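## Task

Carry the blue rack holding the tubes off the counter and set it on the desk, and carry the empty yellow rack off the desk and set it on the counter, passing through the door that closes by itself. At the end both racks stand upright, each tube sits fully seated in a hole of the blue rack, and the door is closed. Neither rack nor any tube may reach the floor. One or both robots may be used; when finished, release everything and back away. No robot may topple or be left leaning.

## Robot and tools

Robots: two identical Hello Robot Stretch 4 units, r1 and r2, each about 1.6 m tall with an omni-wheel base (rim within 0.23 m of its origin), a lift on a mast, a forward-telescoping arm, a three-joint wrist and a two-finger gripper. Each carries r<n>_head_camera, r<n>_head_left_camera, r<n>_head_right_camera and r<n>_wrist_camera. A gust may occasionally nudge loose objects.

Frames: each robot reports in its own base frame (origin on the floor under the base centre, x forward, y left, z up). hand_pose is a point between the open fingertips in that frame; its printed value may be inaccurate. The odometry frame is the base frame at scene start. Robots never report each other's position, so relative placement comes only from images, lidar_m and wrist_depth_mm.

execute_actions: arguments "actions" (a list holding exactly one action object, or empty to just read state and images) and optional "cameras" (list of camera names, or "all"/null for every camera, [] for none). The action object is keyed by "r1" and/or "r2"; each entry can hold "base", "joints", "pace", "contact_limits", or instead only "end_of_arm": "enable_torque" (revives wrist/gripper motors that shut off). All commanded motions start at once.
- base: one command only, an offset from where the base last measured itself: translate_m (metres, -2 to 2, + forward), strafe_m (metres, -2 to 2, + left) or rotate_rad (radians, -3.2 to 3.2, + counter-clockwise from above).
- joints: absolute targets by name: lift_m 0 to 1.2; arm_m 0 to 0.55 (extension forward); wrist_yaw_rad -1.134 to 4.276 (0 forward, + left, 3.14 stowed back; above 3.4 the arm may obstruct); wrist_pitch_rad -1.117 to 4.259 (0 level, 1.57 pointing down); wrist_roll_rad -1.117 to 4.259 (0 fingers level, + clockwise viewed from behind); gripper_m -0.038 to 0.141 (fingertip gap; negative squeezes the tips together). Out-of-range joint targets are clipped and reported; any other bad value or unknown key rejects the whole call.
- pace: "slow", "default", "fast", "max" (base up to 0.1/0.3/0.4/0.6 m/s and 1/2/3/4 rad/s; reduced when the lift is high).
- contact_limits: {"arm_m": value} from 0 (gentlest) to 0.75 (firmest), default 0.5; exceeding it gives contact_stop.
Example: {"r1": {"base": {"translate_m": 0.3}, "joints": {"gripper_m": 0.05}, "pace": "fast"}}. To unfold the wrist at the start, send lift_m 0.4 with wrist_yaw_rad 0. A part omitted from an action may still be driving toward an earlier target. If a result reports a stop, the remaining calls in that reply are skipped.

wait: "seconds" 0 to 10; commands nothing and returns state and images. zoom_image: "camera" plus "region" [x0, y0, x1, y1] in pixels of that camera's latest full image, top-left origin, at most 504x504. finished_scene: "scene" = current scene number; irreversible, and the goal must already hold.

Result lines: base_status and joint_status per motion: "done" (for the base, wheels turned the full amount, even if slipping), "off_target", "contact_stop_at_<key>" (blocked; lift/arm/wheels go slack, a loaded lift may sag, a base may roll), "limit_stop_at_<name>" (e.g. own_body, tilt over 6 degrees which makes lift, arm and wheels slack), "torque_fault" (wrist motor went limp; needs enable_torque). on_its_own lists uncommanded events; "held at" there is the held target, not the actual position. lidar_m: 12 distances in metres, 30-degree sectors, first straight ahead then counter-clockwise (4th left, 7th rear, 10th right); "-" means nothing seen or closer than 0.25 m; it misses glass, thin legs and much behind, sees table tops and other robots. wrist_depth_mm: 7x7 grid of median depths 100 to 2000 mm, read from top-left. base_odometry counts wheel turns (slip counts as motion); heading -3.142 to 3.142, + left. If turned_by_wheels and turned_by_imu differ by over about 0.1 rad, a collision or slip occurred. base_tilt in degrees (forward/right positive, about 1.5 degree fixed bias). motor_effort in percent with the action's peak in brackets; wheel efforts positive mean turning right. Gripper reading and "done" do not prove a grasp; a firm grip shows in gripper_m effort.

Grasping: command a gap smaller than the object; tighter pulls it toward the wrist. Fingertips pressed on a surface may stick, so lift first.

Cautions: never let racks or tubes hit the floor. Robots must not press into each other; once bases touch, even millimetres more pushes hard. Travel can differ by about 3 cm per metre between robots, so shared loads are risky. With over 1 kg held and arm_m above 0.2, driving or turning (especially fast) can tip the robot; steady pushes with a high gripper also can. Holding over about 2 kg with a level wrist may trip a torque fault. Avoid tilting the wrist up while rolled (self-collision stops). Camera calibration (intrinsics and base-to-camera transforms) is provided per camera and may be slightly off.

Each tool is called after "Emit:" by a JSON object that holds its "api" and its "payload".

## Session

Emit:
{"api": "execute_actions", "payload": {"actions": []}}

Scene clock: 0.00 s.
r1.base_odometry: x=+0.000 y=+0.000 heading=+0.000 (m, m, rad; r1's odometry frame)
r1.turned_by_wheels: +0.000 (rad since the last result)
r1.turned_by_imu: +0.000 (rad since the last result)
r1.base_tilt: forward=+0.1 right=+0.0 (deg)
r1.lidar_m: 1.16 1.17 1.36 1.20 1.19 1.46 0.94 0.96 0.90 0.80 0.80 1.01
r1.base_status: not commanded
r1.joint_positions: lift_m=+0.201 arm_m=-0.001 wrist_yaw_rad=+3.109 wrist_pitch_rad=-0.015 wrist_roll_rad=-0.014 gripper_m=+0.057
r1.joint_status: not commanded
r1.motor_effort: lift_m=+20 arm_m=+0 wrist_yaw_rad=-1 wrist_pitch_rad=-7 wrist_roll_rad=+0 gripper_m=-2 wheel_0=+0 wheel_1=+1 wheel_2=+0 (%)
r1.hand_pose: x=-0.1155 y=+0.0968 z=+0.3832 quat_wxyz=(+0.016, +0.007, -0.007, +1.000) (m; r1's base frame)
r1.wrist_depth_mm: - 137 - - - 1756 1336 / - 125 - - - 1756 1336 / - 127 187 - - 1756 1336 / 135 138 - - - 1808 1336 / 1060 - - - - 1756 1308 / 1025 1336 194 1397 197 1397 1182 / 891 904 976 - 917 904 946
r2.base_odometry: x=+0.000 y=+0.000 heading=+0.000 (m, m, rad; r2's odometry frame)
r2.turned_by_wheels: +0.000 (rad since the last result)
r2.turned_by_imu: +0.000 (rad since the last result)
r2.base_tilt: forward=+0.1 right=-0.6 (deg)
r2.lidar_m: 1.89 1.94 1.66 1.51 1.09 0.71 0.66 0.71 0.92 1.55 1.58 1.94
r2.base_status: not commanded
r2.joint_positions: lift_m=+0.129 arm_m=+0.000 wrist_yaw_rad=+3.172 wrist_pitch_rad=+0.002 wrist_roll_rad=+0.020 gripper_m=+0.057
r2.joint_status: not commanded
r2.motor_effort: lift_m=+21 arm_m=-1 wrist_yaw_rad=+2 wrist_pitch_rad=-6 wrist_roll_rad=-1 gripper_m=-1 wheel_0=+0 wheel_1=+0 wheel_2=+0 (%)
r2.hand_pose: x=-0.1197 y=+0.0785 z=+0.3062 quat_wxyz=(-0.015, -0.001, +0.010, +1.000) (m; r2's base frame)
r2.wrist_depth_mm: - - 138 809 820 820 820 / - - 138 820 820 831 854 / - 112 139 820 820 842 831 / 143 140 193 831 809 842 842 / 213 809 809 820 831 831 831 / 213 809 198 809 212 831 831 / 213 300 750 - 768 715 788
pictures: r1_head_camera, r1_head_left_camera, r1_head_right_camera, r1_wrist_camera, r2_head_camera, r2_head_left_camera, r2_head_right_camera, r2_wrist_camera
Images, in order (width x height): r1_head_camera 420x560, r1_head_left_camera 420x672, r1_head_right_camera 420x672, r1_wrist_camera 616x392, r2_head_camera 420x560, r2_head_left_camera 420x672, r2_head_right_camera 420x672, r2_wrist_camera 616x392.

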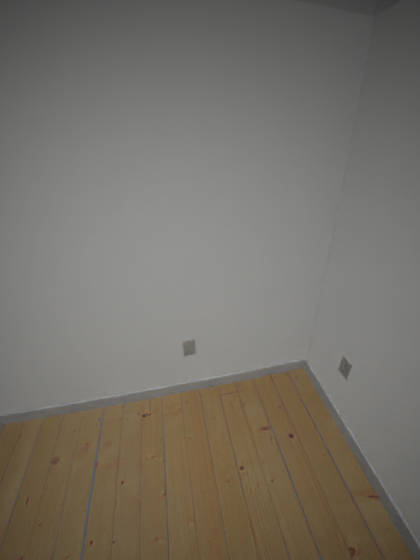

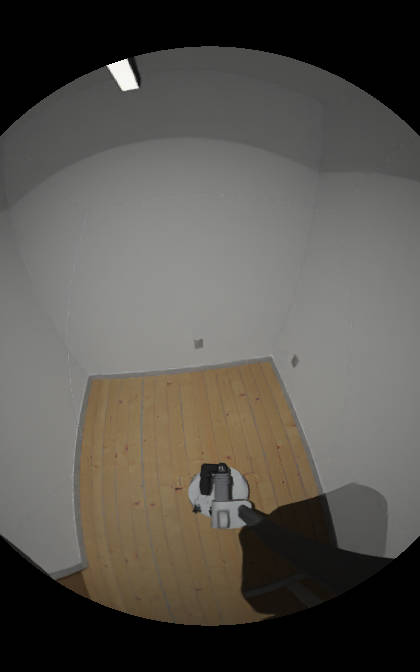

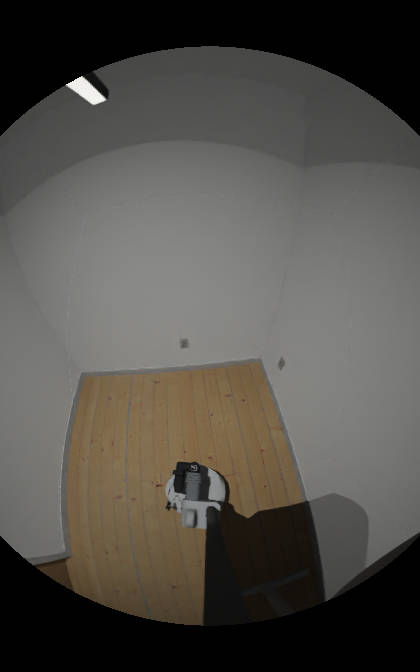

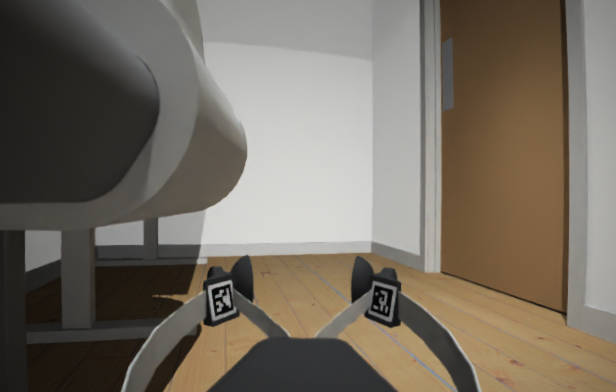

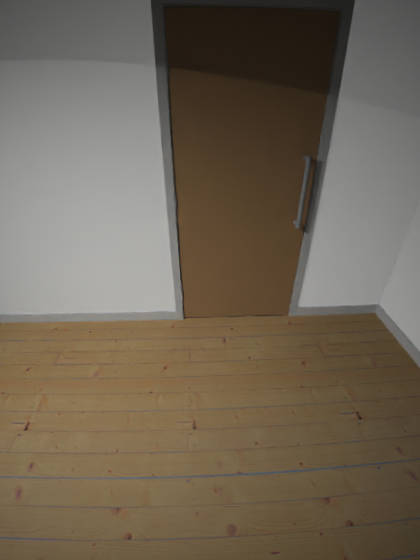

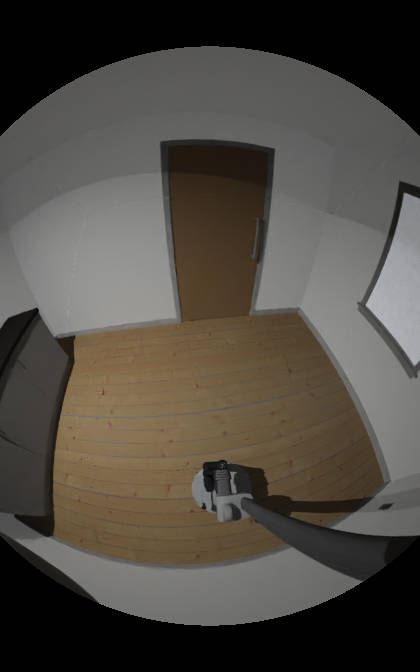

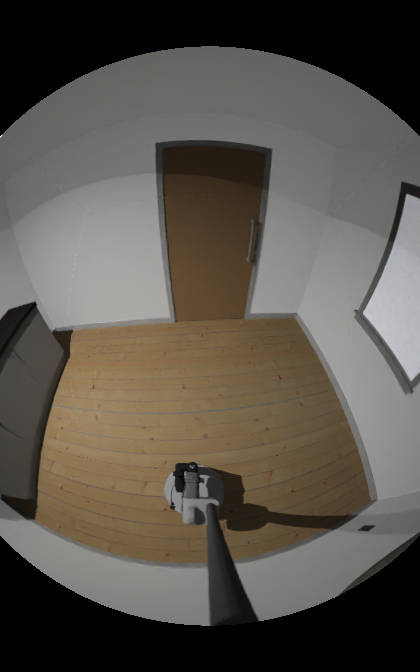

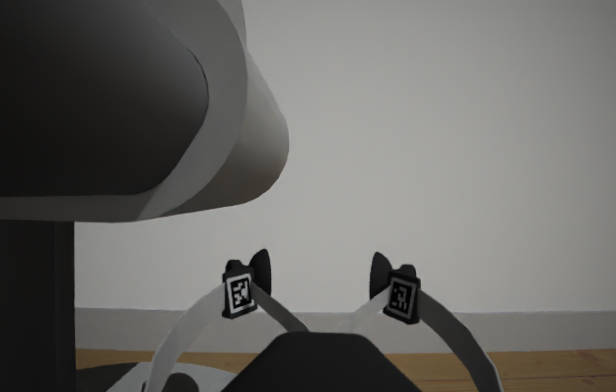

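Emit:
{"api": "execute_actions", "payload": {"actions": [{"r1":{"base":{"rotate_rad":-2.6},"joints":{"lift_m":0.5}},"r2":{"base":{"rotate_rad":1.55},"joints":{"lift_m":0.5}}}], "cameras": ["r1_head_camera","r1_head_left_camera","r2_head_camera","r2_head_left_camera"]}}

Scene clock: 4.27 s.
r1.base_odometry: x=+0.000 y=+0.000 heading=-2.600 (m, m, rad; r1's odometry frame)
r1.turned_by_wheels: -2.600 (rad since the last result)
r1.turned_by_imu: -2.651 (rad since the last result)
r1.base_tilt: forward=+0.0 right=+0.0 (deg)
r1.lidar_m: 0.94 0.89 0.80 0.81 1.01 1.16 1.18 1.33 1.20 1.21 1.60 0.94
r1.base_status: done
r1.joint_positions: lift_m=+0.500 arm_m=-0.001 wrist_yaw_rad=+3.109 wrist_pitch_rad=-0.015 wrist_roll_rad=-0.014 gripper_m=+0.057
r1.joint_status: all done
r1.motor_effort: lift_m=+22(27) arm_m=+0(0) wrist_yaw_rad=-1(0) wrist_pitch_rad=-7(6) wrist_roll_rad=+0(1) gripper_m=-1(3) wheel_0=+0(8) wheel_1=+0(10) wheel_2=+0(9) (%)
r1.hand_pose: x=-0.1155 y=+0.0968 z=+0.6824 quat_wxyz=(+0.016, +0.007, -0.007, +1.000) (m; r1's base frame)
r1.wrist_depth_mm: - 137 1366 1308 1229 1138 1060 / - 125 1366 1308 1205 1138 1078 / - 127 187 1336 1205 1138 1060 / 135 137 1366 1308 1229 1138 1078 / 1281 1499 1430 1308 1205 1138 1042 / 1336 1537 193 1308 197 1138 1060 / 1308 1464 1397 - 1205 1098 1060
r2.base_odometry: x=+0.000 y=+0.000 heading=+1.550 (m, m, rad; r2's odometry frame)
r2.turned_by_wheels: +1.550 (rad since the last result)
r2.turned_by_imu: +1.524 (rad since the last result)
r2.base_tilt: forward=+0.0 right=-0.6 (deg)
r2.lidar_m: 1.50 1.12 0.73 0.65 0.70 0.89 1.56 1.59 2.03 1.89 1.94 1.64
r2.base_status: done
r2.joint_positions: lift_m=+0.500 arm_m=+0.000 wrist_yaw_rad=+3.172 wrist_pitch_rad=+0.002 wrist_roll_rad=+0.020 gripper_m=+0.057
r2.joint_status: all done
r2.motor_effort: lift_m=+24(25) arm_m=-1(1) wrist_yaw_rad=+2(2) wrist_pitch_rad=-6(6) wrist_roll_rad=-1(1) gripper_m=-1(2) wheel_0=+1(6) wheel_1=+1(6) wheel_2=+2(6) (%)
r2.hand_pose: x=-0.1197 y=+0.0785 z=+0.6774 quat_wxyz=(-0.015, -0.001, +0.010, +1.000) (m; r2's base frame)
r2.wrist_depth_mm: - - 138 1756 1756 1182 842 / - - 138 1756 1708 1182 831 / - 111 139 1708 1756 1182 842 / 142 140 194 1708 1756 1160 842 / 213 1661 1708 1708 1756 1160 842 / 215 1661 196 1708 213 1078 831 / 214 1464 1537 - 1537 991 809
pictures: r1_head_camera, r1_head_left_camera, r2_head_camera, r2_head_left_camera
Images, in order (width x height): r1_head_camera 420x560, r1_head_left_camera 420x672, r2_head_camera 420x560, r2_head_left_camera 420x672.

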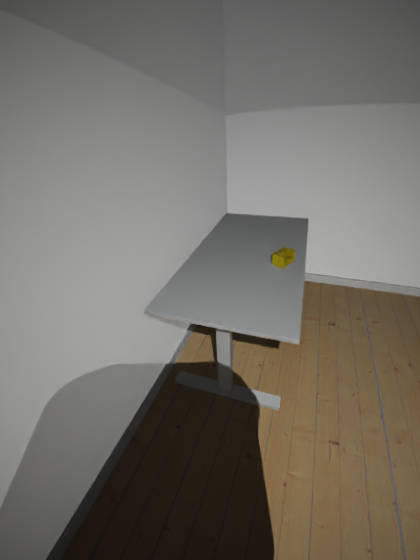

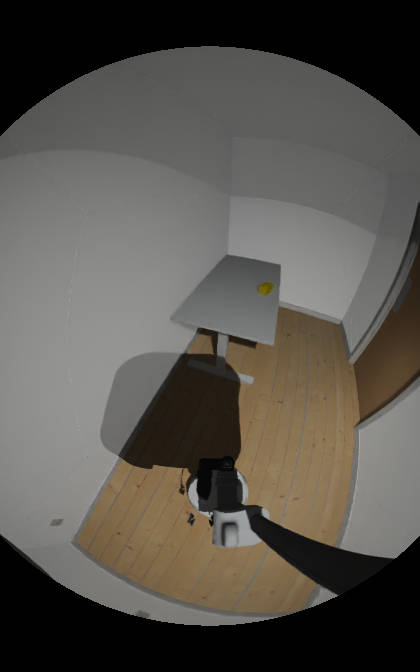

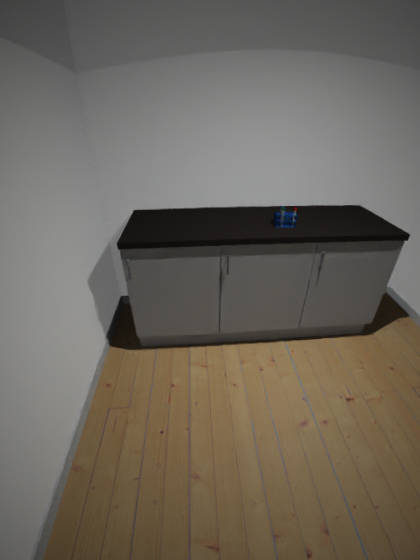

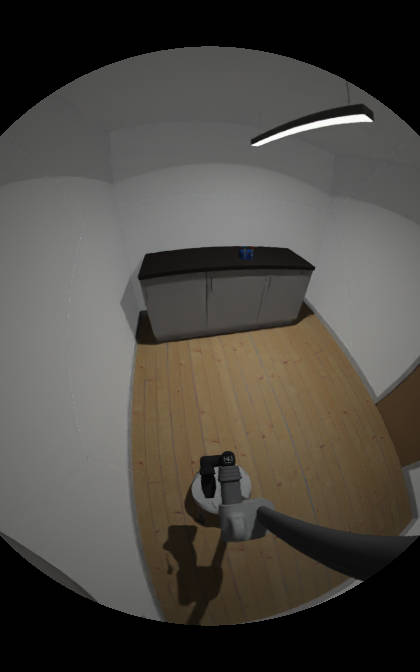

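Emit:
{"api": "zoom_image", "payload": {"camera": "r1_head_camera", "region": [250,230,320,280]}}

Emit:
{"api": "zoom_image", "payload": {"camera": "r2_head_camera", "region": [250,190,320,245]}}

Region (250, 230, 320, 280) of r1_head_camera's 420x560 image, scaled by 7.200, with more detail than that image has; it fills the top 360 rows of this view, and the rest is white.

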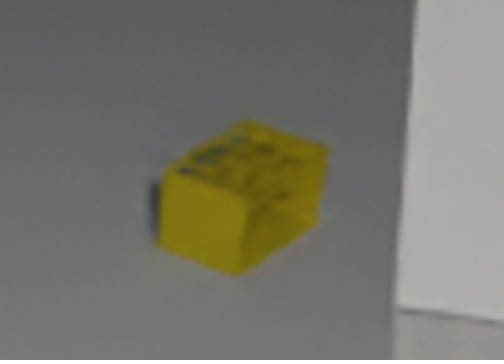

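Region (250, 190, 320, 245) of r2_head_camera's 420x560 image, scaled by 7.200, with more detail than that image has; it fills the top 396 rows of this view, and the rest is white.

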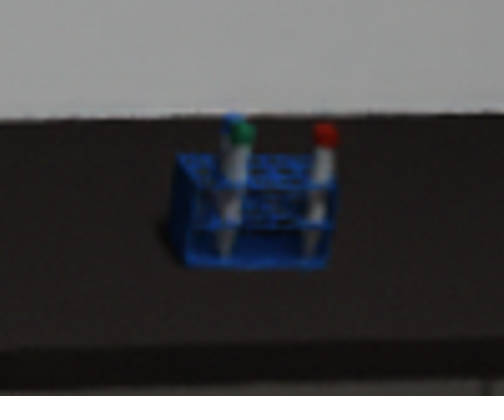

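Emit:
{"api": "execute_actions", "payload": {"actions": [{"r1":{"base":{"rotate_rad":0.75},"joints":{"lift_m":0.72}},"r2":{"base":{"translate_m":0.85},"joints":{"lift_m":0.85,"wrist_yaw_rad":0,"gripper_m":0.141}}}], "cameras": []}}

Emit:
{"api": "execute_actions", "payload": {"actions": [{"r1":{"base":{"strafe_m":-1.4},"joints":{"gripper_m":0.141,"wrist_yaw_rad":0}},"r2":{"base":{"strafe_m":-0.5}}}], "cameras": ["r1_head_camera","r1_wrist_camera","r2_head_camera","r2_wrist_camera"]}}

Scene clock: 29.63 s.
r1.base_odometry: x=+0.000 y=+0.000 heading=-1.851 (m, m, rad; r1's odometry frame)
r1.turned_by_wheels: +0.749 (rad since the last result)
r1.turned_by_imu: +0.765 (rad since the last result)
r1.base_tilt: forward=+0.1 right=+0.0 (deg)
r1.lidar_m: 0.83 0.80 0.86 1.20 1.17 1.25 1.23 1.21 1.28 1.97 0.93 0.99
r1.base_status: done
r1.joint_positions: lift_m=+0.720 arm_m=-0.001 wrist_yaw_rad=+3.109 wrist_pitch_rad=-0.015 wrist_roll_rad=-0.014 gripper_m=+0.057
r1.joint_status: all done
r1.motor_effort: lift_m=+22(23) arm_m=+0(0) wrist_yaw_rad=+0(1) wrist_pitch_rad=-6(7) wrist_roll_rad=-1(1) gripper_m=-2(3) wheel_0=-3(6) wheel_1=-3(6) wheel_2=-3(6) (%)
r1.hand_pose: x=-0.1155 y=+0.0968 z=+0.9024 quat_wxyz=(+0.016, +0.007, -0.007, +1.000) (m; r1's base frame)
r1.wrist_depth_mm: - 137 1336 1537 1661 1255 1042 / - 125 1366 1576 1618 1281 1042 / - 127 187 1537 1661 1281 1042 / 135 138 1308 1576 1661 1255 1042 / 1078 1205 1336 1537 1576 1255 1025 / 1078 1182 193 1537 197 1229 1025 / 1118 1160 1336 - 1537 1160 1025
r2.base_odometry: x=+0.017 y=+0.850 heading=+1.550 (m, m, rad; r2's odometry frame)
r2.turned_by_wheels: +0.000 (rad since the last result)
r2.turned_by_imu: +0.002 (rad since the last result)
r2.base_tilt: forward=+0.0 right=-0.5 (deg)
r2.lidar_m: 0.67 0.66 0.83 0.74 0.78 1.00 2.27 2.47 1.97 1.81 1.16 0.77
r2.base_status: done
r2.joint_positions: lift_m=+0.850 arm_m=+0.000 wrist_yaw_rad=+0.000 wrist_pitch_rad=+0.002 wrist_roll_rad=+0.020 gripper_m=+0.141
r2.joint_status: all done
r2.motor_effort: lift_m=+22(25) arm_m=-1(1) wrist_yaw_rad=+2(4) wrist_pitch_rad=-7(7) wrist_roll_rad=-2(1) gripper_m=+0(6) wheel_0=-1(4) wheel_1=+0(5) wheel_2=+1(8) (%)
r2.hand_pose: x=+0.4598 y=-0.0874 z=+1.0275 quat_wxyz=(+1.000, +0.010, +0.001, +0.000) (m; r2's base frame)
r2.wrist_depth_mm: 1060 1078 1078 1138 1138 1182 1182 / 1042 1060 1098 1138 1160 1160 1182 / 1042 1078 1078 1118 1160 1160 1182 / 1042 1078 1098 1118 1160 1160 1205 / 891 917 976 1008 1025 691 1042 / 488 466 469 525 500 212 539 / 473 477 496 - 525 539 559
pictures: none
No camera images: the call's "cameras" was empty. Leave "cameras" out to get every camera's image.

Scene clock: 35.63 s.
r1.base_odometry: x=-1.345 y=+0.387 heading=-1.851 (m, m, rad; r1's odometry frame)
r1.turned_by_wheels: +0.000 (rad since the last result)
r1.turned_by_imu: -0.001 (rad since the last result)
r1.base_tilt: forward=+0.1 right=+0.0 (deg)
r1.lidar_m: 0.64 0.60 0.65 2.18 1.86 0.80 0.68 0.65 0.69 0.89 1.33 0.85
r1.base_status: done
r1.joint_positions: lift_m=+0.720 arm_m=-0.001 wrist_yaw_rad=+0.000 wrist_pitch_rad=-0.015 wrist_roll_rad=-0.014 gripper_m=+0.141
r1.joint_status: all done
r1.motor_effort: lift_m=+22(22) arm_m=+0(0) wrist_yaw_rad=-2(9) wrist_pitch_rad=-7(7) wrist_roll_rad=+0(1) gripper_m=+0(1) wheel_0=+0(9) wheel_1=-1(10) wheel_2=+0(4) (%)
r1.hand_pose: x=+0.4584 y=-0.0874 z=+0.9025 quat_wxyz=(+1.000, -0.007, -0.008, +0.000) (m; r1's base frame)
r1.wrist_depth_mm: 1025 1138 1229 1430 1576 1281 1060 / 1025 1118 1255 1397 1576 1308 1042 / 1042 1138 1255 1430 1537 1281 1060 / 1025 1118 1255 1430 1618 1308 1060 / 1025 1138 1205 1366 1464 1229 1042 / 699 597 603 732 615 732 991 / 480 480 517 - 1160 1229 1042
r2.base_odometry: x=+0.517 y=+0.840 heading=+1.550 (m, m, rad; r2's odometry frame)
r2.turned_by_wheels: +0.000 (rad since the last result)
r2.turned_by_imu: +0.002 (rad since the last result)
r2.base_tilt: forward=+0.1 right=-0.5 (deg)
r2.lidar_m: 0.72 0.72 0.93 1.24 1.27 1.64 2.37 2.18 1.42 1.29 1.32 0.80
r2.base_status: done
r2.joint_positions: lift_m=+0.850 arm_m=+0.000 wrist_yaw_rad=+0.000 wrist_pitch_rad=+0.002 wrist_roll_rad=+0.020 gripper_m=+0.141
r2.joint_status: not commanded
r2.motor_effort: lift_m=+22(22) arm_m=-1(1) wrist_yaw_rad=+2(2) wrist_pitch_rad=-7(7) wrist_roll_rad=-1(1) gripper_m=+1(1) wheel_0=+0(6) wheel_1=+0(8) wheel_2=+0(3) (%)
r2.hand_pose: x=+0.4598 y=-0.0874 z=+1.0275 quat_wxyz=(+1.000, +0.010, +0.001, +0.000) (m; r2's base frame)
r2.wrist_depth_mm: 1098 1118 1160 1160 1182 1229 1255 / 1098 1118 1160 1182 1205 1229 1281 / 1098 1138 1160 1182 1205 1229 1255 / 1118 1138 1138 1182 1205 1229 1255 / 891 917 723 991 1008 1042 1255 / 530 517 535 559 585 211 603 / 535 544 559 - 591 609 621
pictures: r1_head_camera, r1_wrist_camera, r2_head_camera, r2_wrist_camera
camera_calibration (this result's frames):
r1_wrist_camera: T_world_to_cam=[[-0.00987299, -0.999214, 0.0383828, -0.1282], [0.0254008, -0.0386229, -0.998931, 0.942372], [0.999629, -0.00888748, 0.0257622, -0.256744], [0, 0, 0, 1]] pos_world=[0.231446, -0.0939844, 0.952899]
r2_wrist_camera: T_world_to_cam=[[0.0386269, -0.999236, -0.00586824, -0.0882352], [-0.0174416, 0.00519752, -0.999834, 1.08781], [0.999101, 0.0387228, -0.0172275, -0.209205], [0, 0, 0, 1]] pos_world=[0.231399, -0.0857207, 1.08351]
Images, in order (width x height): r1_head_camera 420x560, r1_wrist_camera 616x392, r2_head_camera 420x560, r2_wrist_camera 616x392.

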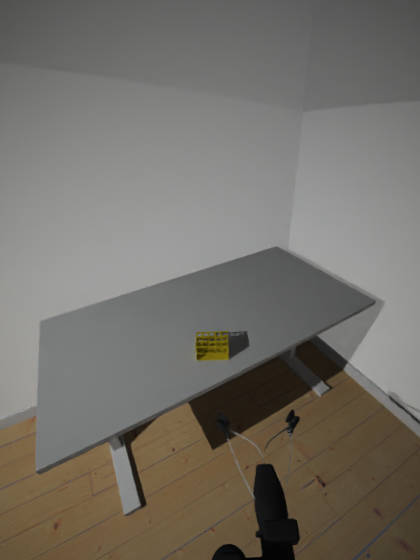

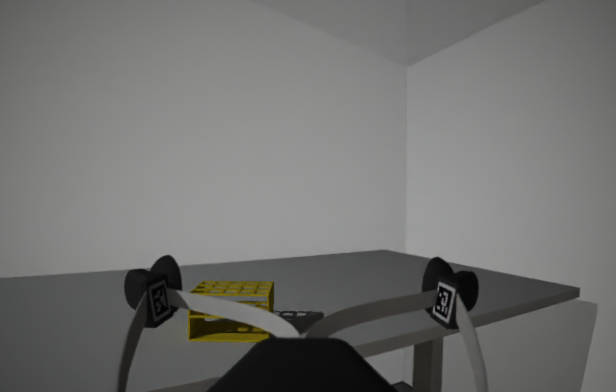

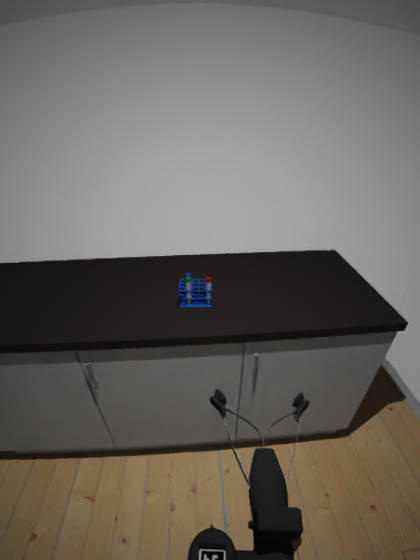

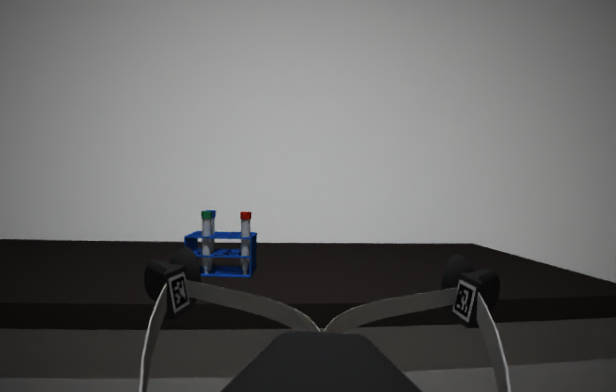

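Emit:
{"api": "execute_actions", "payload": {"actions": [{"r1":{"base":{"strafe_m":0.083},"joints":{"lift_m":0.66}},"r2":{"base":{"strafe_m":0.185},"joints":{"arm_m":0.15}}}], "cameras": ["r1_head_camera","r1_wrist_camera","r2_head_camera","r2_wrist_camera"]}}

Emit:
{"api": "zoom_image", "payload": {"camera": "r2_head_camera", "region": [180,240,320,380]}}

Emit:
{"api": "zoom_image", "payload": {"camera": "r1_head_camera", "region": [180,300,320,440]}}

Scene clock: 44.17 s.
r1.base_odometry: x=-1.266 y=+0.364 heading=-1.851 (m, m, rad; r1's odometry frame)
r1.turned_by_wheels: +0.000 (rad since the last result)
r1.turned_by_imu: +0.001 (rad since the last result)
r1.base_tilt: forward=+0.1 right=+0.0 (deg)
r1.lidar_m: 0.60 0.57 0.61 2.11 1.96 0.85 0.71 0.70 0.75 0.96 1.40 0.81
r1.base_status: done
r1.joint_positions: lift_m=+0.660 arm_m=-0.001 wrist_yaw_rad=+0.000 wrist_pitch_rad=-0.015 wrist_roll_rad=-0.014 gripper_m=+0.141
r1.joint_status: all done
r1.motor_effort: lift_m=+18(22) arm_m=+0(0) wrist_yaw_rad=+0(1) wrist_pitch_rad=-6(6) wrist_roll_rad=-1(1) gripper_m=+2(1) wheel_0=+0(11) wheel_1=+1(9) wheel_2=+0(3) (%)
r1.hand_pose: x=+0.4584 y=-0.0874 z=+0.8428 quat_wxyz=(+1.000, -0.007, -0.008, +0.000) (m; r1's base frame)
r1.wrist_depth_mm: 1008 1078 1205 1366 1576 1366 1118 / 976 1098 1229 1366 1576 1397 1118 / 1008 1118 1229 1397 1576 1397 1118 / 1008 1098 1205 1366 1576 1366 1098 / 991 1042 1060 917 1098 1118 1060 / 517 439 449 544 539 683 1098 / 357 377 424 - 1576 1205 1118
r2.base_odometry: x=+0.332 y=+0.843 heading=+1.550 (m, m, rad; r2's odometry frame)
r2.turned_by_wheels: +0.000 (rad since the last result)
r2.turned_by_imu: +0.001 (rad since the last result)
r2.base_tilt: forward=+0.1 right=-0.6 (deg)
r2.lidar_m: 0.69 0.73 0.93 1.07 1.10 1.41 2.37 2.43 1.61 1.50 1.23 0.77
r2.base_status: done
r2.joint_positions: lift_m=+0.850 arm_m=+0.149 wrist_yaw_rad=+0.000 wrist_pitch_rad=+0.002 wrist_roll_rad=+0.020 gripper_m=+0.141
r2.joint_status: all done
r2.motor_effort: lift_m=+22(22) arm_m=+5(6) wrist_yaw_rad=+2(1) wrist_pitch_rad=-7(7) wrist_roll_rad=-1(1) gripper_m=-2(3) wheel_0=+0(7) wheel_1=-1(8) wheel_2=+1(6) (%)
r2.hand_pose: x=+0.6085 y=-0.0874 z=+1.0275 quat_wxyz=(+1.000, +0.010, +0.001, +0.000) (m; r2's base frame)
r2.wrist_depth_mm: 946 960 976 1008 1025 1042 1060 / 946 960 976 991 1025 1042 1098 / 946 960 976 1008 1025 1042 1078 / 946 946 976 1008 1042 1060 1098 / 878 917 946 723 991 1025 1078 / 484 459 433 521 442 211 530 / 353 364 370 - 392 402 410
pictures: r1_head_camera, r1_wrist_camera, r2_head_camera, r2_wrist_camera
camera_calibration (this result's frames):
r1_wrist_camera: T_world_to_cam=[[-0.00987291, -0.999214, 0.0383826, -0.125909], [0.0254033, -0.0386228, -0.998931, 0.882751], [0.999629, -0.00888731, 0.0257646, -0.255208], [0, 0, 0, 1]] pos_world=[0.231446, -0.0939844, 0.893215]
r2_wrist_camera: T_world_to_cam=[[0.0387485, -0.999232, -0.00586507, -0.0940194], [-0.0173617, 0.00519536, -0.999836, 1.09038], [0.999098, 0.038844, -0.017147, -0.357808], [0, 0, 0, 1]] pos_world=[0.380059, -0.0857134, 1.08351]
Images, in order (width x height): r1_head_camera 420x560, r1_wrist_camera 616x392, r2_head_camera 420x560, r2_wrist_camera 616x392.

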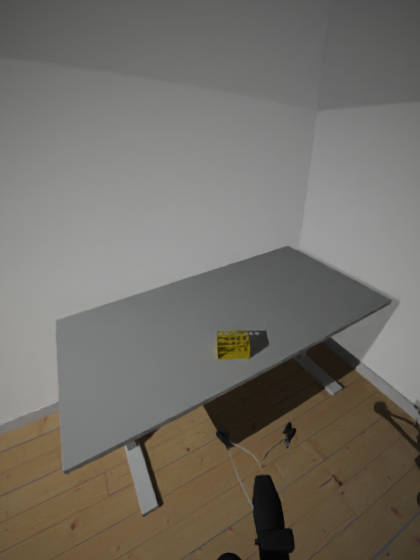

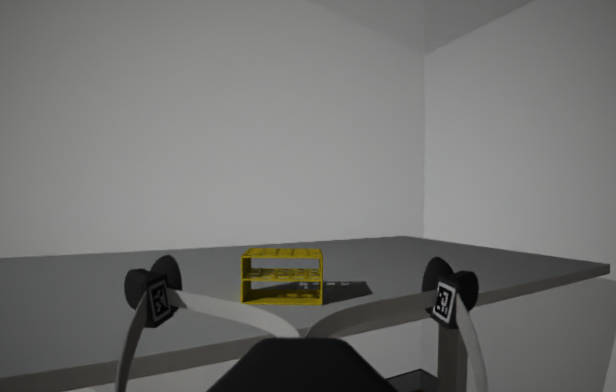

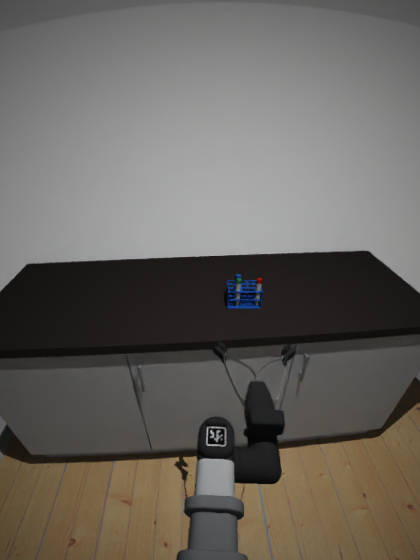

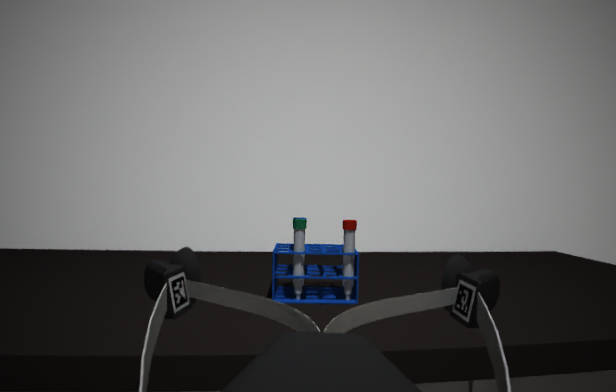

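Region (180, 240, 320, 380) of r2_head_camera's 420x560 image, scaled by 3.600, with more detail than that image has.

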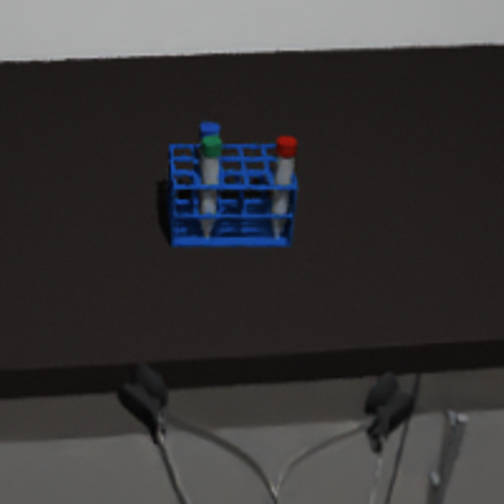

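Region (180, 300, 320, 440) of r1_head_camera's 420x560 image, scaled by 3.600, with more detail than that image has.

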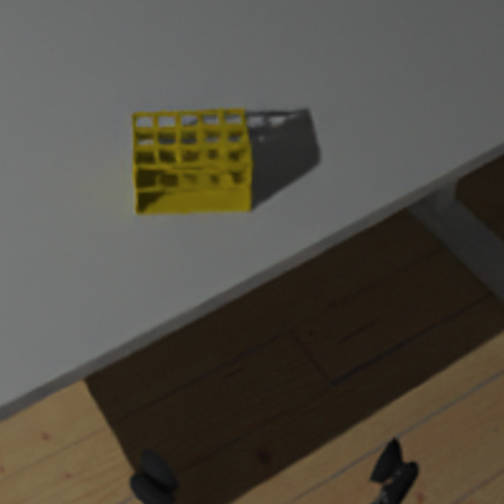

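Emit:
{"api": "execute_actions", "payload": {"actions": [{"r1":{"base":{"strafe_m":0.014},"joints":{"lift_m":0.615,"arm_m":0.2}},"r2":{"base":{"translate_m":0.2},"joints":{"lift_m":0.80}}}], "cameras": ["r1_head_camera","r1_wrist_camera","r2_head_camera","r2_wrist_camera"]}}

Scene clock: 53.10 s.
r1.base_odometry: x=-1.252 y=+0.360 heading=-1.850 (m, m, rad; r1's odometry frame)
r1.turned_by_wheels: +0.000 (rad since the last result)
r1.turned_by_imu: +0.001 (rad since the last result)
r1.base_tilt: forward=+0.1 right=+0.0 (deg)
r1.lidar_m: 0.59 0.56 0.60 2.12 2.00 0.84 0.71 0.70 0.76 0.96 1.42 0.78
r1.base_status: done
r1.joint_positions: lift_m=+0.615 arm_m=+0.199 wrist_yaw_rad=+0.000 wrist_pitch_rad=-0.015 wrist_roll_rad=-0.014 gripper_m=+0.141
r1.joint_status: all done
r1.motor_effort: lift_m=+17(15) arm_m=+6(5) wrist_yaw_rad=-1(1) wrist_pitch_rad=-6(7) wrist_roll_rad=-1(1) gripper_m=+2(0) wheel_0=+0(8) wheel_1=+3(10) wheel_2=+0(0) (%)
r1.hand_pose: x=+0.6584 y=-0.0874 z=+0.7978 quat_wxyz=(+1.000, -0.007, -0.008, +0.000) (m; r1's base frame)
r1.wrist_depth_mm: 842 931 1025 1160 1336 1281 1060 / 854 917 1025 1182 1336 1281 1060 / 842 931 1025 1160 1336 1281 1042 / 854 931 1042 1160 1336 1255 1060 / 732 759 654 661 798 809 798 / 377 319 329 389 330 366 488 / 259 259 278 - 306 960 1042
r2.base_odometry: x=+0.336 y=+1.043 heading=+1.550 (m, m, rad; r2's odometry frame)
r2.turned_by_wheels: +0.000 (rad since the last result)
r2.turned_by_imu: +0.001 (rad since the last result)
r2.base_tilt: forward=+0.1 right=-0.6 (deg)
r2.lidar_m: 0.50 0.53 0.67 1.10 1.11 1.44 2.59 2.42 1.62 1.47 0.89 0.57
r2.base_status: done
r2.joint_positions: lift_m=+0.800 arm_m=+0.149 wrist_yaw_rad=+0.000 wrist_pitch_rad=+0.002 wrist_roll_rad=+0.020 gripper_m=+0.141
r2.joint_status: all done
r2.motor_effort: lift_m=+18(21) arm_m=+5(5) wrist_yaw_rad=+2(2) wrist_pitch_rad=-6(7) wrist_roll_rad=-2(1) gripper_m=+3(0) wheel_0=+0(5) wheel_1=-1(5) wheel_2=+0(7) (%)
r2.hand_pose: x=+0.6085 y=-0.0874 z=+0.9779 quat_wxyz=(+1.000, +0.010, +0.001, +0.000) (m; r2's base frame)
r2.wrist_depth_mm: 759 759 788 798 809 831 842 / 741 759 778 809 820 842 854 / 750 778 788 809 820 842 854 / 768 768 788 798 820 842 854 / 627 654 580 404 609 723 750 / 343 324 306 347 314 211 377 / 242 242 247 - 253 251 268
pictures: r1_head_camera, r1_wrist_camera, r2_head_camera, r2_wrist_camera
camera_calibration (this result's frames):
r1_wrist_camera: T_world_to_cam=[[-0.00980003, -0.999215, 0.0383817, -0.122234], [0.025494, -0.0386207, -0.998929, 0.832698], [0.999627, -0.00881103, 0.0258524, -0.454095], [0, 0, 0, 1]] pos_world=[0.431499, -0.0939797, 0.848237]
r2_wrist_camera: T_world_to_cam=[[0.0386454, -0.999236, -0.00586523, -0.0942783], [-0.0173611, 0.00519731, -0.999836, 1.04075], [0.999102, 0.0387409, -0.017147, -0.358682], [0, 0, 0, 1]] pos_world=[0.380072, -0.0857197, 1.03387]
Images, in order (width x height): r1_head_camera 420x560, r1_wrist_camera 616x392, r2_head_camera 420x560, r2_wrist_camera 616x392.

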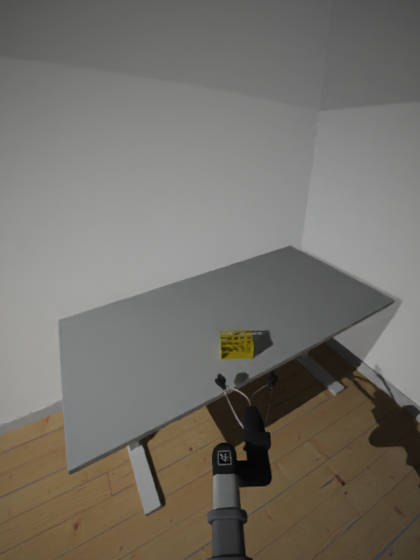

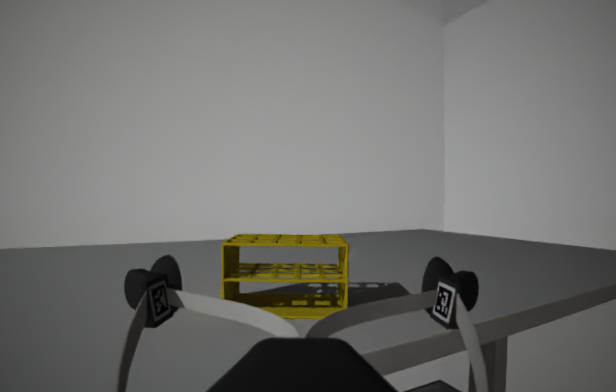

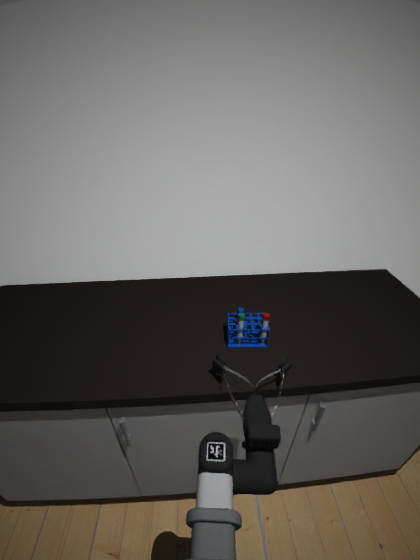

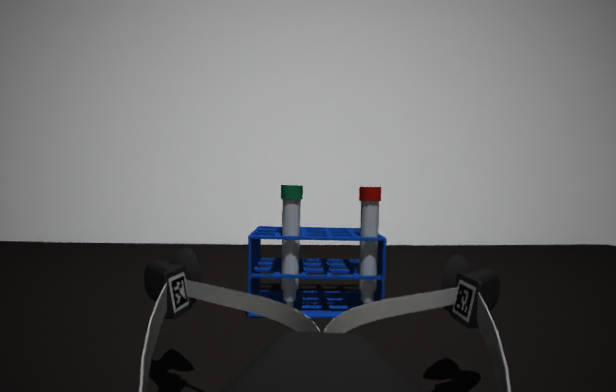

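Emit:
{"api": "execute_actions", "payload": {"actions": [{"r1":{"base":{"strafe_m":0.015},"joints":{"lift_m":0.61,"arm_m":0.29}},"r2":{"joints":{"lift_m":0.79,"arm_m":0.235}}}], "cameras": ["r1_head_camera","r1_wrist_camera","r2_head_camera","r2_wrist_camera"]}}

Emit:
{"api": "zoom_image", "payload": {"camera": "r2_head_camera", "region": [190,290,310,410]}}

Emit:
{"api": "zoom_image", "payload": {"camera": "r1_head_camera", "region": [190,300,300,410]}}

Scene clock: 63.00 s.
r1.base_odometry: x=-1.238 y=+0.356 heading=-1.850 (m, m, rad; r1's odometry frame)
r1.turned_by_wheels: +0.000 (rad since the last result)
r1.turned_by_imu: +0.000 (rad since the last result)
r1.base_tilt: forward=+0.1 right=+0.0 (deg)
r1.lidar_m: 0.58 0.56 0.58 2.10 2.02 0.86 0.70 0.71 0.74 0.97 1.43 0.78
r1.base_status: done
r1.joint_positions: lift_m=+0.610 arm_m=+0.289 wrist_yaw_rad=+0.000 wrist_pitch_rad=-0.015 wrist_roll_rad=-0.014 gripper_m=+0.141
r1.joint_status: all done
r1.motor_effort: lift_m=+18(15) arm_m=+6(5) wrist_yaw_rad=+0(1) wrist_pitch_rad=-6(6) wrist_roll_rad=-1(0) gripper_m=+1(0) wheel_0=+0(6) wheel_1=+2(9) wheel_2=+0(0) (%)
r1.hand_pose: x=+0.7484 y=-0.0874 z=+0.7928 quat_wxyz=(+1.000, -0.007, -0.008, +0.000) (m; r1's base frame)
r1.wrist_depth_mm: 778 842 931 1078 1205 1255 1025 / 778 854 960 1078 1229 1255 1025 / 778 866 960 1078 1229 1281 1025 / 778 854 960 1078 1229 1281 1025 / 699 723 621 544 768 768 750 / 359 306 307 324 309 317 375 / 249 247 267 - 253 252 267
r2.base_odometry: x=+0.336 y=+1.043 heading=+1.550 (m, m, rad; r2's odometry frame)
r2.turned_by_wheels: +0.000 (rad since the last result)
r2.turned_by_imu: +0.001 (rad since the last result)
r2.base_tilt: forward=+0.1 right=-0.6 (deg)
r2.lidar_m: 0.51 0.53 0.68 1.08 1.12 1.45 2.59 2.43 1.58 1.45 0.90 0.58
r2.base_status: not commanded
r2.joint_positions: lift_m=+0.790 arm_m=+0.234 wrist_yaw_rad=+0.000 wrist_pitch_rad=+0.002 wrist_roll_rad=+0.020 gripper_m=+0.141
r2.joint_status: all done
r2.motor_effort: lift_m=+18(19) arm_m=+5(5) wrist_yaw_rad=+2(2) wrist_pitch_rad=-6(7) wrist_roll_rad=-1(1) gripper_m=+1(2) wheel_0=-1(0) wheel_1=-1(1) wheel_2=+0(0) (%)
r2.hand_pose: x=+0.6935 y=-0.0874 z=+0.9679 quat_wxyz=(+1.000, +0.010, +0.001, +0.000) (m; r2's base frame)
r2.wrist_depth_mm: 668 683 707 723 732 759 768 / 683 683 691 723 741 750 759 / 676 683 707 715 732 759 768 / 683 691 707 715 732 759 768 / 569 591 455 304 306 676 683 / 314 293 272 297 264 211 343 / 223 221 227 - 230 230 245
pictures: r1_head_camera, r1_wrist_camera, r2_head_camera, r2_wrist_camera
camera_calibration (this result's frames):
r1_wrist_camera: T_world_to_cam=[[-0.00980744, -0.999215, 0.0383817, -0.121157], [0.0254965, -0.038621, -0.998929, 0.825402], [0.999627, -0.00881833, 0.0258552, -0.543927], [0, 0, 0, 1]] pos_world=[0.521491, -0.0939802, 0.843232]
r2_wrist_camera: T_world_to_cam=[[0.0386957, -0.999234, -0.00586501, -0.0976413], [-0.0173576, 0.00519637, -0.999836, 1.03221], [0.9991, 0.0387911, -0.0171432, -0.443751], [0, 0, 0, 1]] pos_world=[0.465047, -0.0857166, 1.02386]
Images, in order (width x height): r1_head_camera 420x560, r1_wrist_camera 616x392, r2_head_camera 420x560, r2_wrist_camera 616x392.

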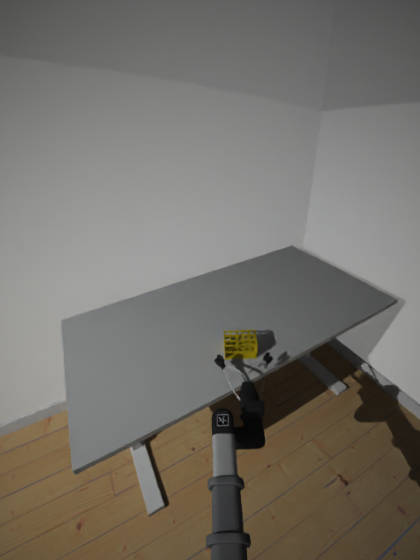

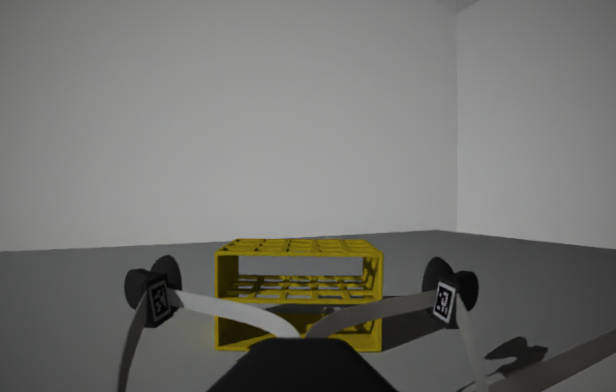

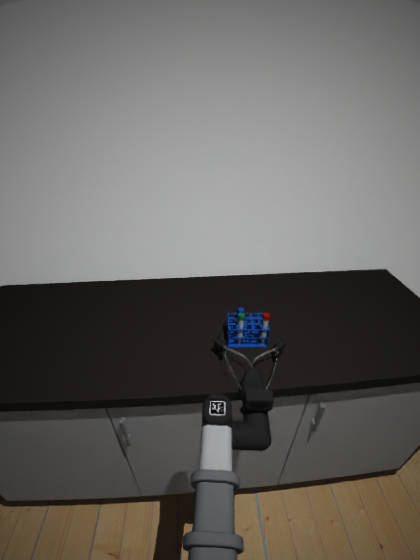

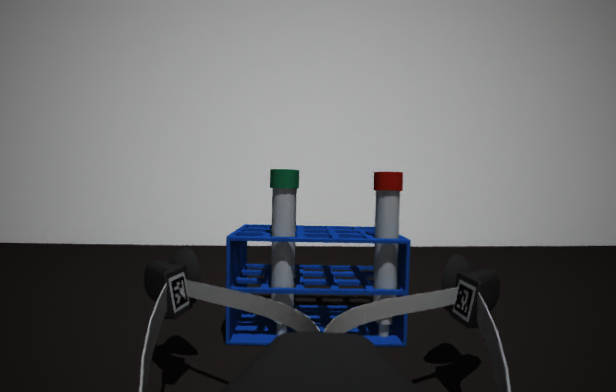

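Region (190, 290, 310, 410) of r2_head_camera's 420x560 image, scaled by 4.200, with more detail than that image has.

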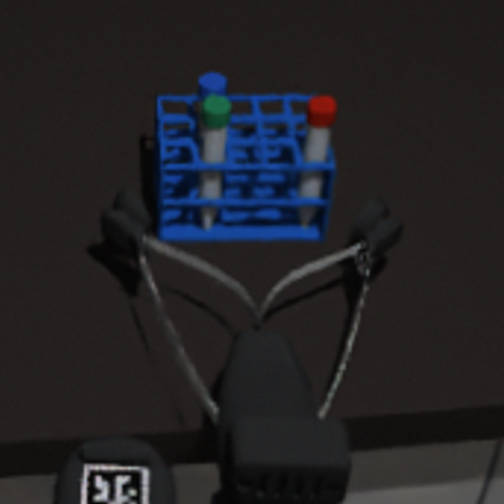

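Region (190, 300, 300, 410) of r1_head_camera's 420x560 image, scaled by 4.582, with more detail than that image has.

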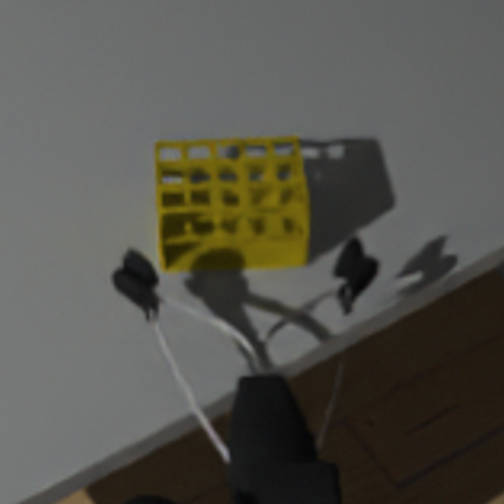

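Emit:
{"api": "execute_actions", "payload": {"actions": [{"r1":{"joints":{"arm_m":0.36},"pace":"slow"},"r2":{"joints":{"arm_m":0.283},"pace":"slow"}}], "cameras": ["r1_head_camera","r1_wrist_camera","r2_head_camera","r2_wrist_camera"]}}

Emit:
{"api": "zoom_image", "payload": {"camera": "r2_head_camera", "region": [200,290,300,390]}}

Emit:
{"api": "zoom_image", "payload": {"camera": "r1_head_camera", "region": [200,300,290,390]}}

Scene clock: 68.13 s.
r1.base_odometry: x=-1.238 y=+0.356 heading=-1.850 (m, m, rad; r1's odometry frame)
r1.turned_by_wheels: +0.000 (rad since the last result)
r1.turned_by_imu: +0.000 (rad since the last result)
r1.base_tilt: forward=+0.1 right=+0.0 (deg)
r1.lidar_m: 0.58 0.57 0.60 2.11 2.00 0.86 0.69 0.71 0.77 0.98 1.43 0.78
r1.base_status: not commanded
r1.joint_positions: lift_m=+0.610 arm_m=+0.359 wrist_yaw_rad=+0.000 wrist_pitch_rad=-0.015 wrist_roll_rad=-0.014 gripper_m=+0.141
r1.joint_status: all done
r1.motor_effort: lift_m=+18(17) arm_m=+6(6) wrist_yaw_rad=+1(1) wrist_pitch_rad=-6(6) wrist_roll_rad=-1(1) gripper_m=+0(1) wheel_0=+0(0) wheel_1=+3(2) wheel_2=+0(0) (%)
r1.hand_pose: x=+0.8184 y=-0.0874 z=+0.7928 quat_wxyz=(+1.000, -0.007, -0.008, +0.000) (m; r1's base frame)
r1.wrist_depth_mm: 715 798 878 991 1138 1229 991 / 723 798 891 991 1138 1229 1008 / 723 809 891 991 1160 1229 991 / 732 809 904 1008 1160 1229 1008 / 707 723 621 279 768 759 759 / 359 306 226 254 211 315 373 / 248 248 238 - 235 250 266
r2.base_odometry: x=+0.336 y=+1.043 heading=+1.550 (m, m, rad; r2's odometry frame)
r2.turned_by_wheels: +0.000 (rad since the last result)
r2.turned_by_imu: +0.001 (rad since the last result)
r2.base_tilt: forward=+0.1 right=-0.6 (deg)
r2.lidar_m: 0.52 0.54 0.66 1.08 1.11 1.44 2.59 2.43 1.61 1.45 0.89 0.57
r2.base_status: not commanded
r2.joint_positions: lift_m=+0.790 arm_m=+0.282 wrist_yaw_rad=+0.000 wrist_pitch_rad=+0.002 wrist_roll_rad=+0.020 gripper_m=+0.141
r2.joint_status: all done
r2.motor_effort: lift_m=+18(18) arm_m=+5(6) wrist_yaw_rad=+2(2) wrist_pitch_rad=-7(6) wrist_roll_rad=-1(0) gripper_m=-2(1) wheel_0=-1(0) wheel_1=-1(1) wheel_2=+0(0) (%)
r2.hand_pose: x=+0.7414 y=-0.0874 z=+0.9679 quat_wxyz=(+1.000, +0.010, +0.001, +0.000) (m; r2's base frame)
r2.wrist_depth_mm: 627 634 661 668 683 699 707 / 627 647 654 676 691 707 715 / 640 640 654 676 683 707 715 / 640 647 661 676 683 699 715 / 559 591 232 255 255 668 676 / 312 296 229 212 213 211 343 / 222 221 220 - 216 229 245
pictures: r1_head_camera, r1_wrist_camera, r2_head_camera, r2_wrist_camera
camera_calibration (this result's frames):
r1_wrist_camera: T_world_to_cam=[[-0.0098316, -0.999215, 0.0383818, -0.120458], [0.0254956, -0.0386217, -0.998929, 0.823619], [0.999627, -0.0088425, 0.0258553, -0.613882], [0, 0, 0, 1]] pos_world=[0.591469, -0.0939817, 0.843232]
r2_wrist_camera: T_world_to_cam=[[0.0386456, -0.999236, -0.00586489, -0.099475], [-0.0173573, 0.00519712, -0.999836, 1.03304], [0.999102, 0.0387411, -0.0171432, -0.49168], [0, 0, 0, 1]] pos_world=[0.513014, -0.0857196, 1.02386]
Images, in order (width x height): r1_head_camera 420x560, r1_wrist_camera 616x392, r2_head_camera 420x560, r2_wrist_camera 616x392.

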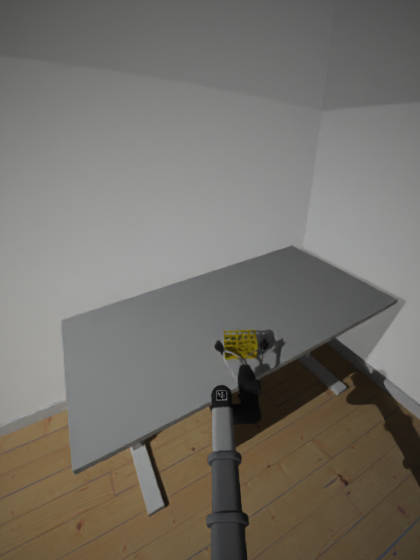

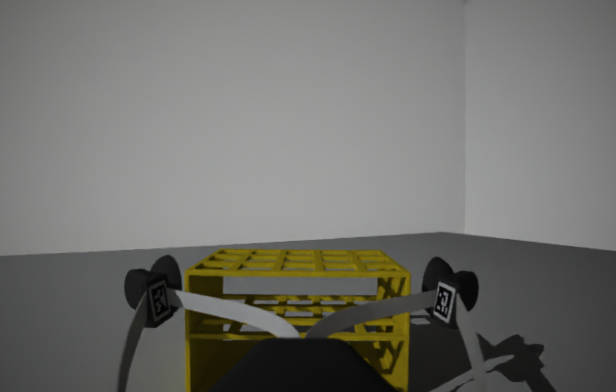

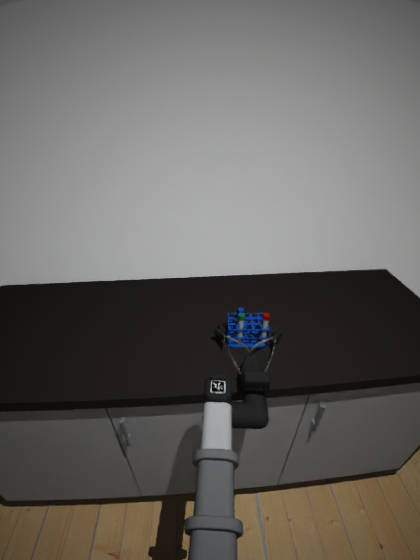

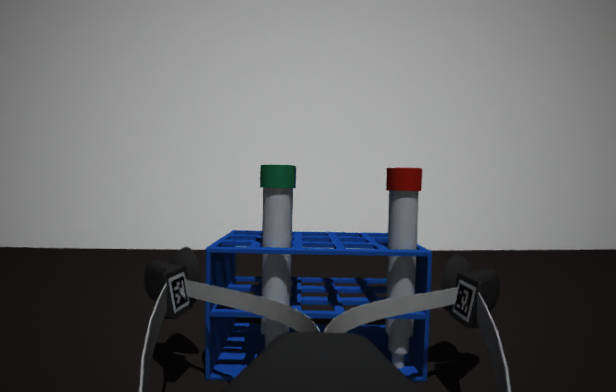

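Region (200, 290, 300, 390) of r2_head_camera's 420x560 image, scaled by 5.040, with more detail than that image has.

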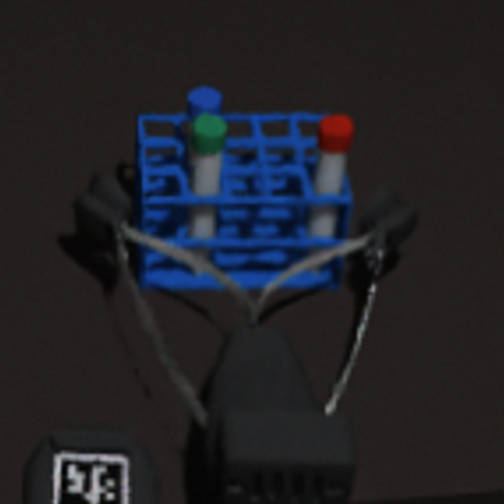

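Region (200, 300, 290, 390) of r1_head_camera's 420x560 image, scaled by 5.600, with more detail than that image has.

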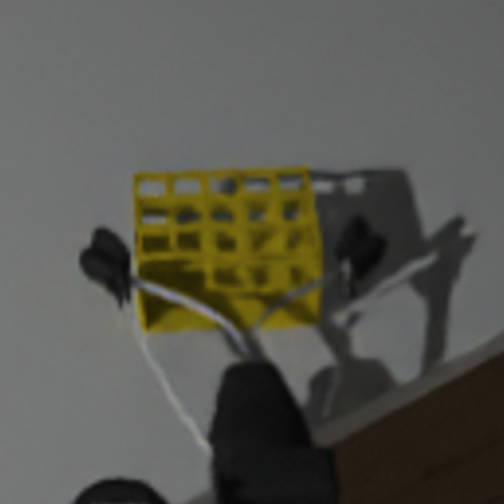

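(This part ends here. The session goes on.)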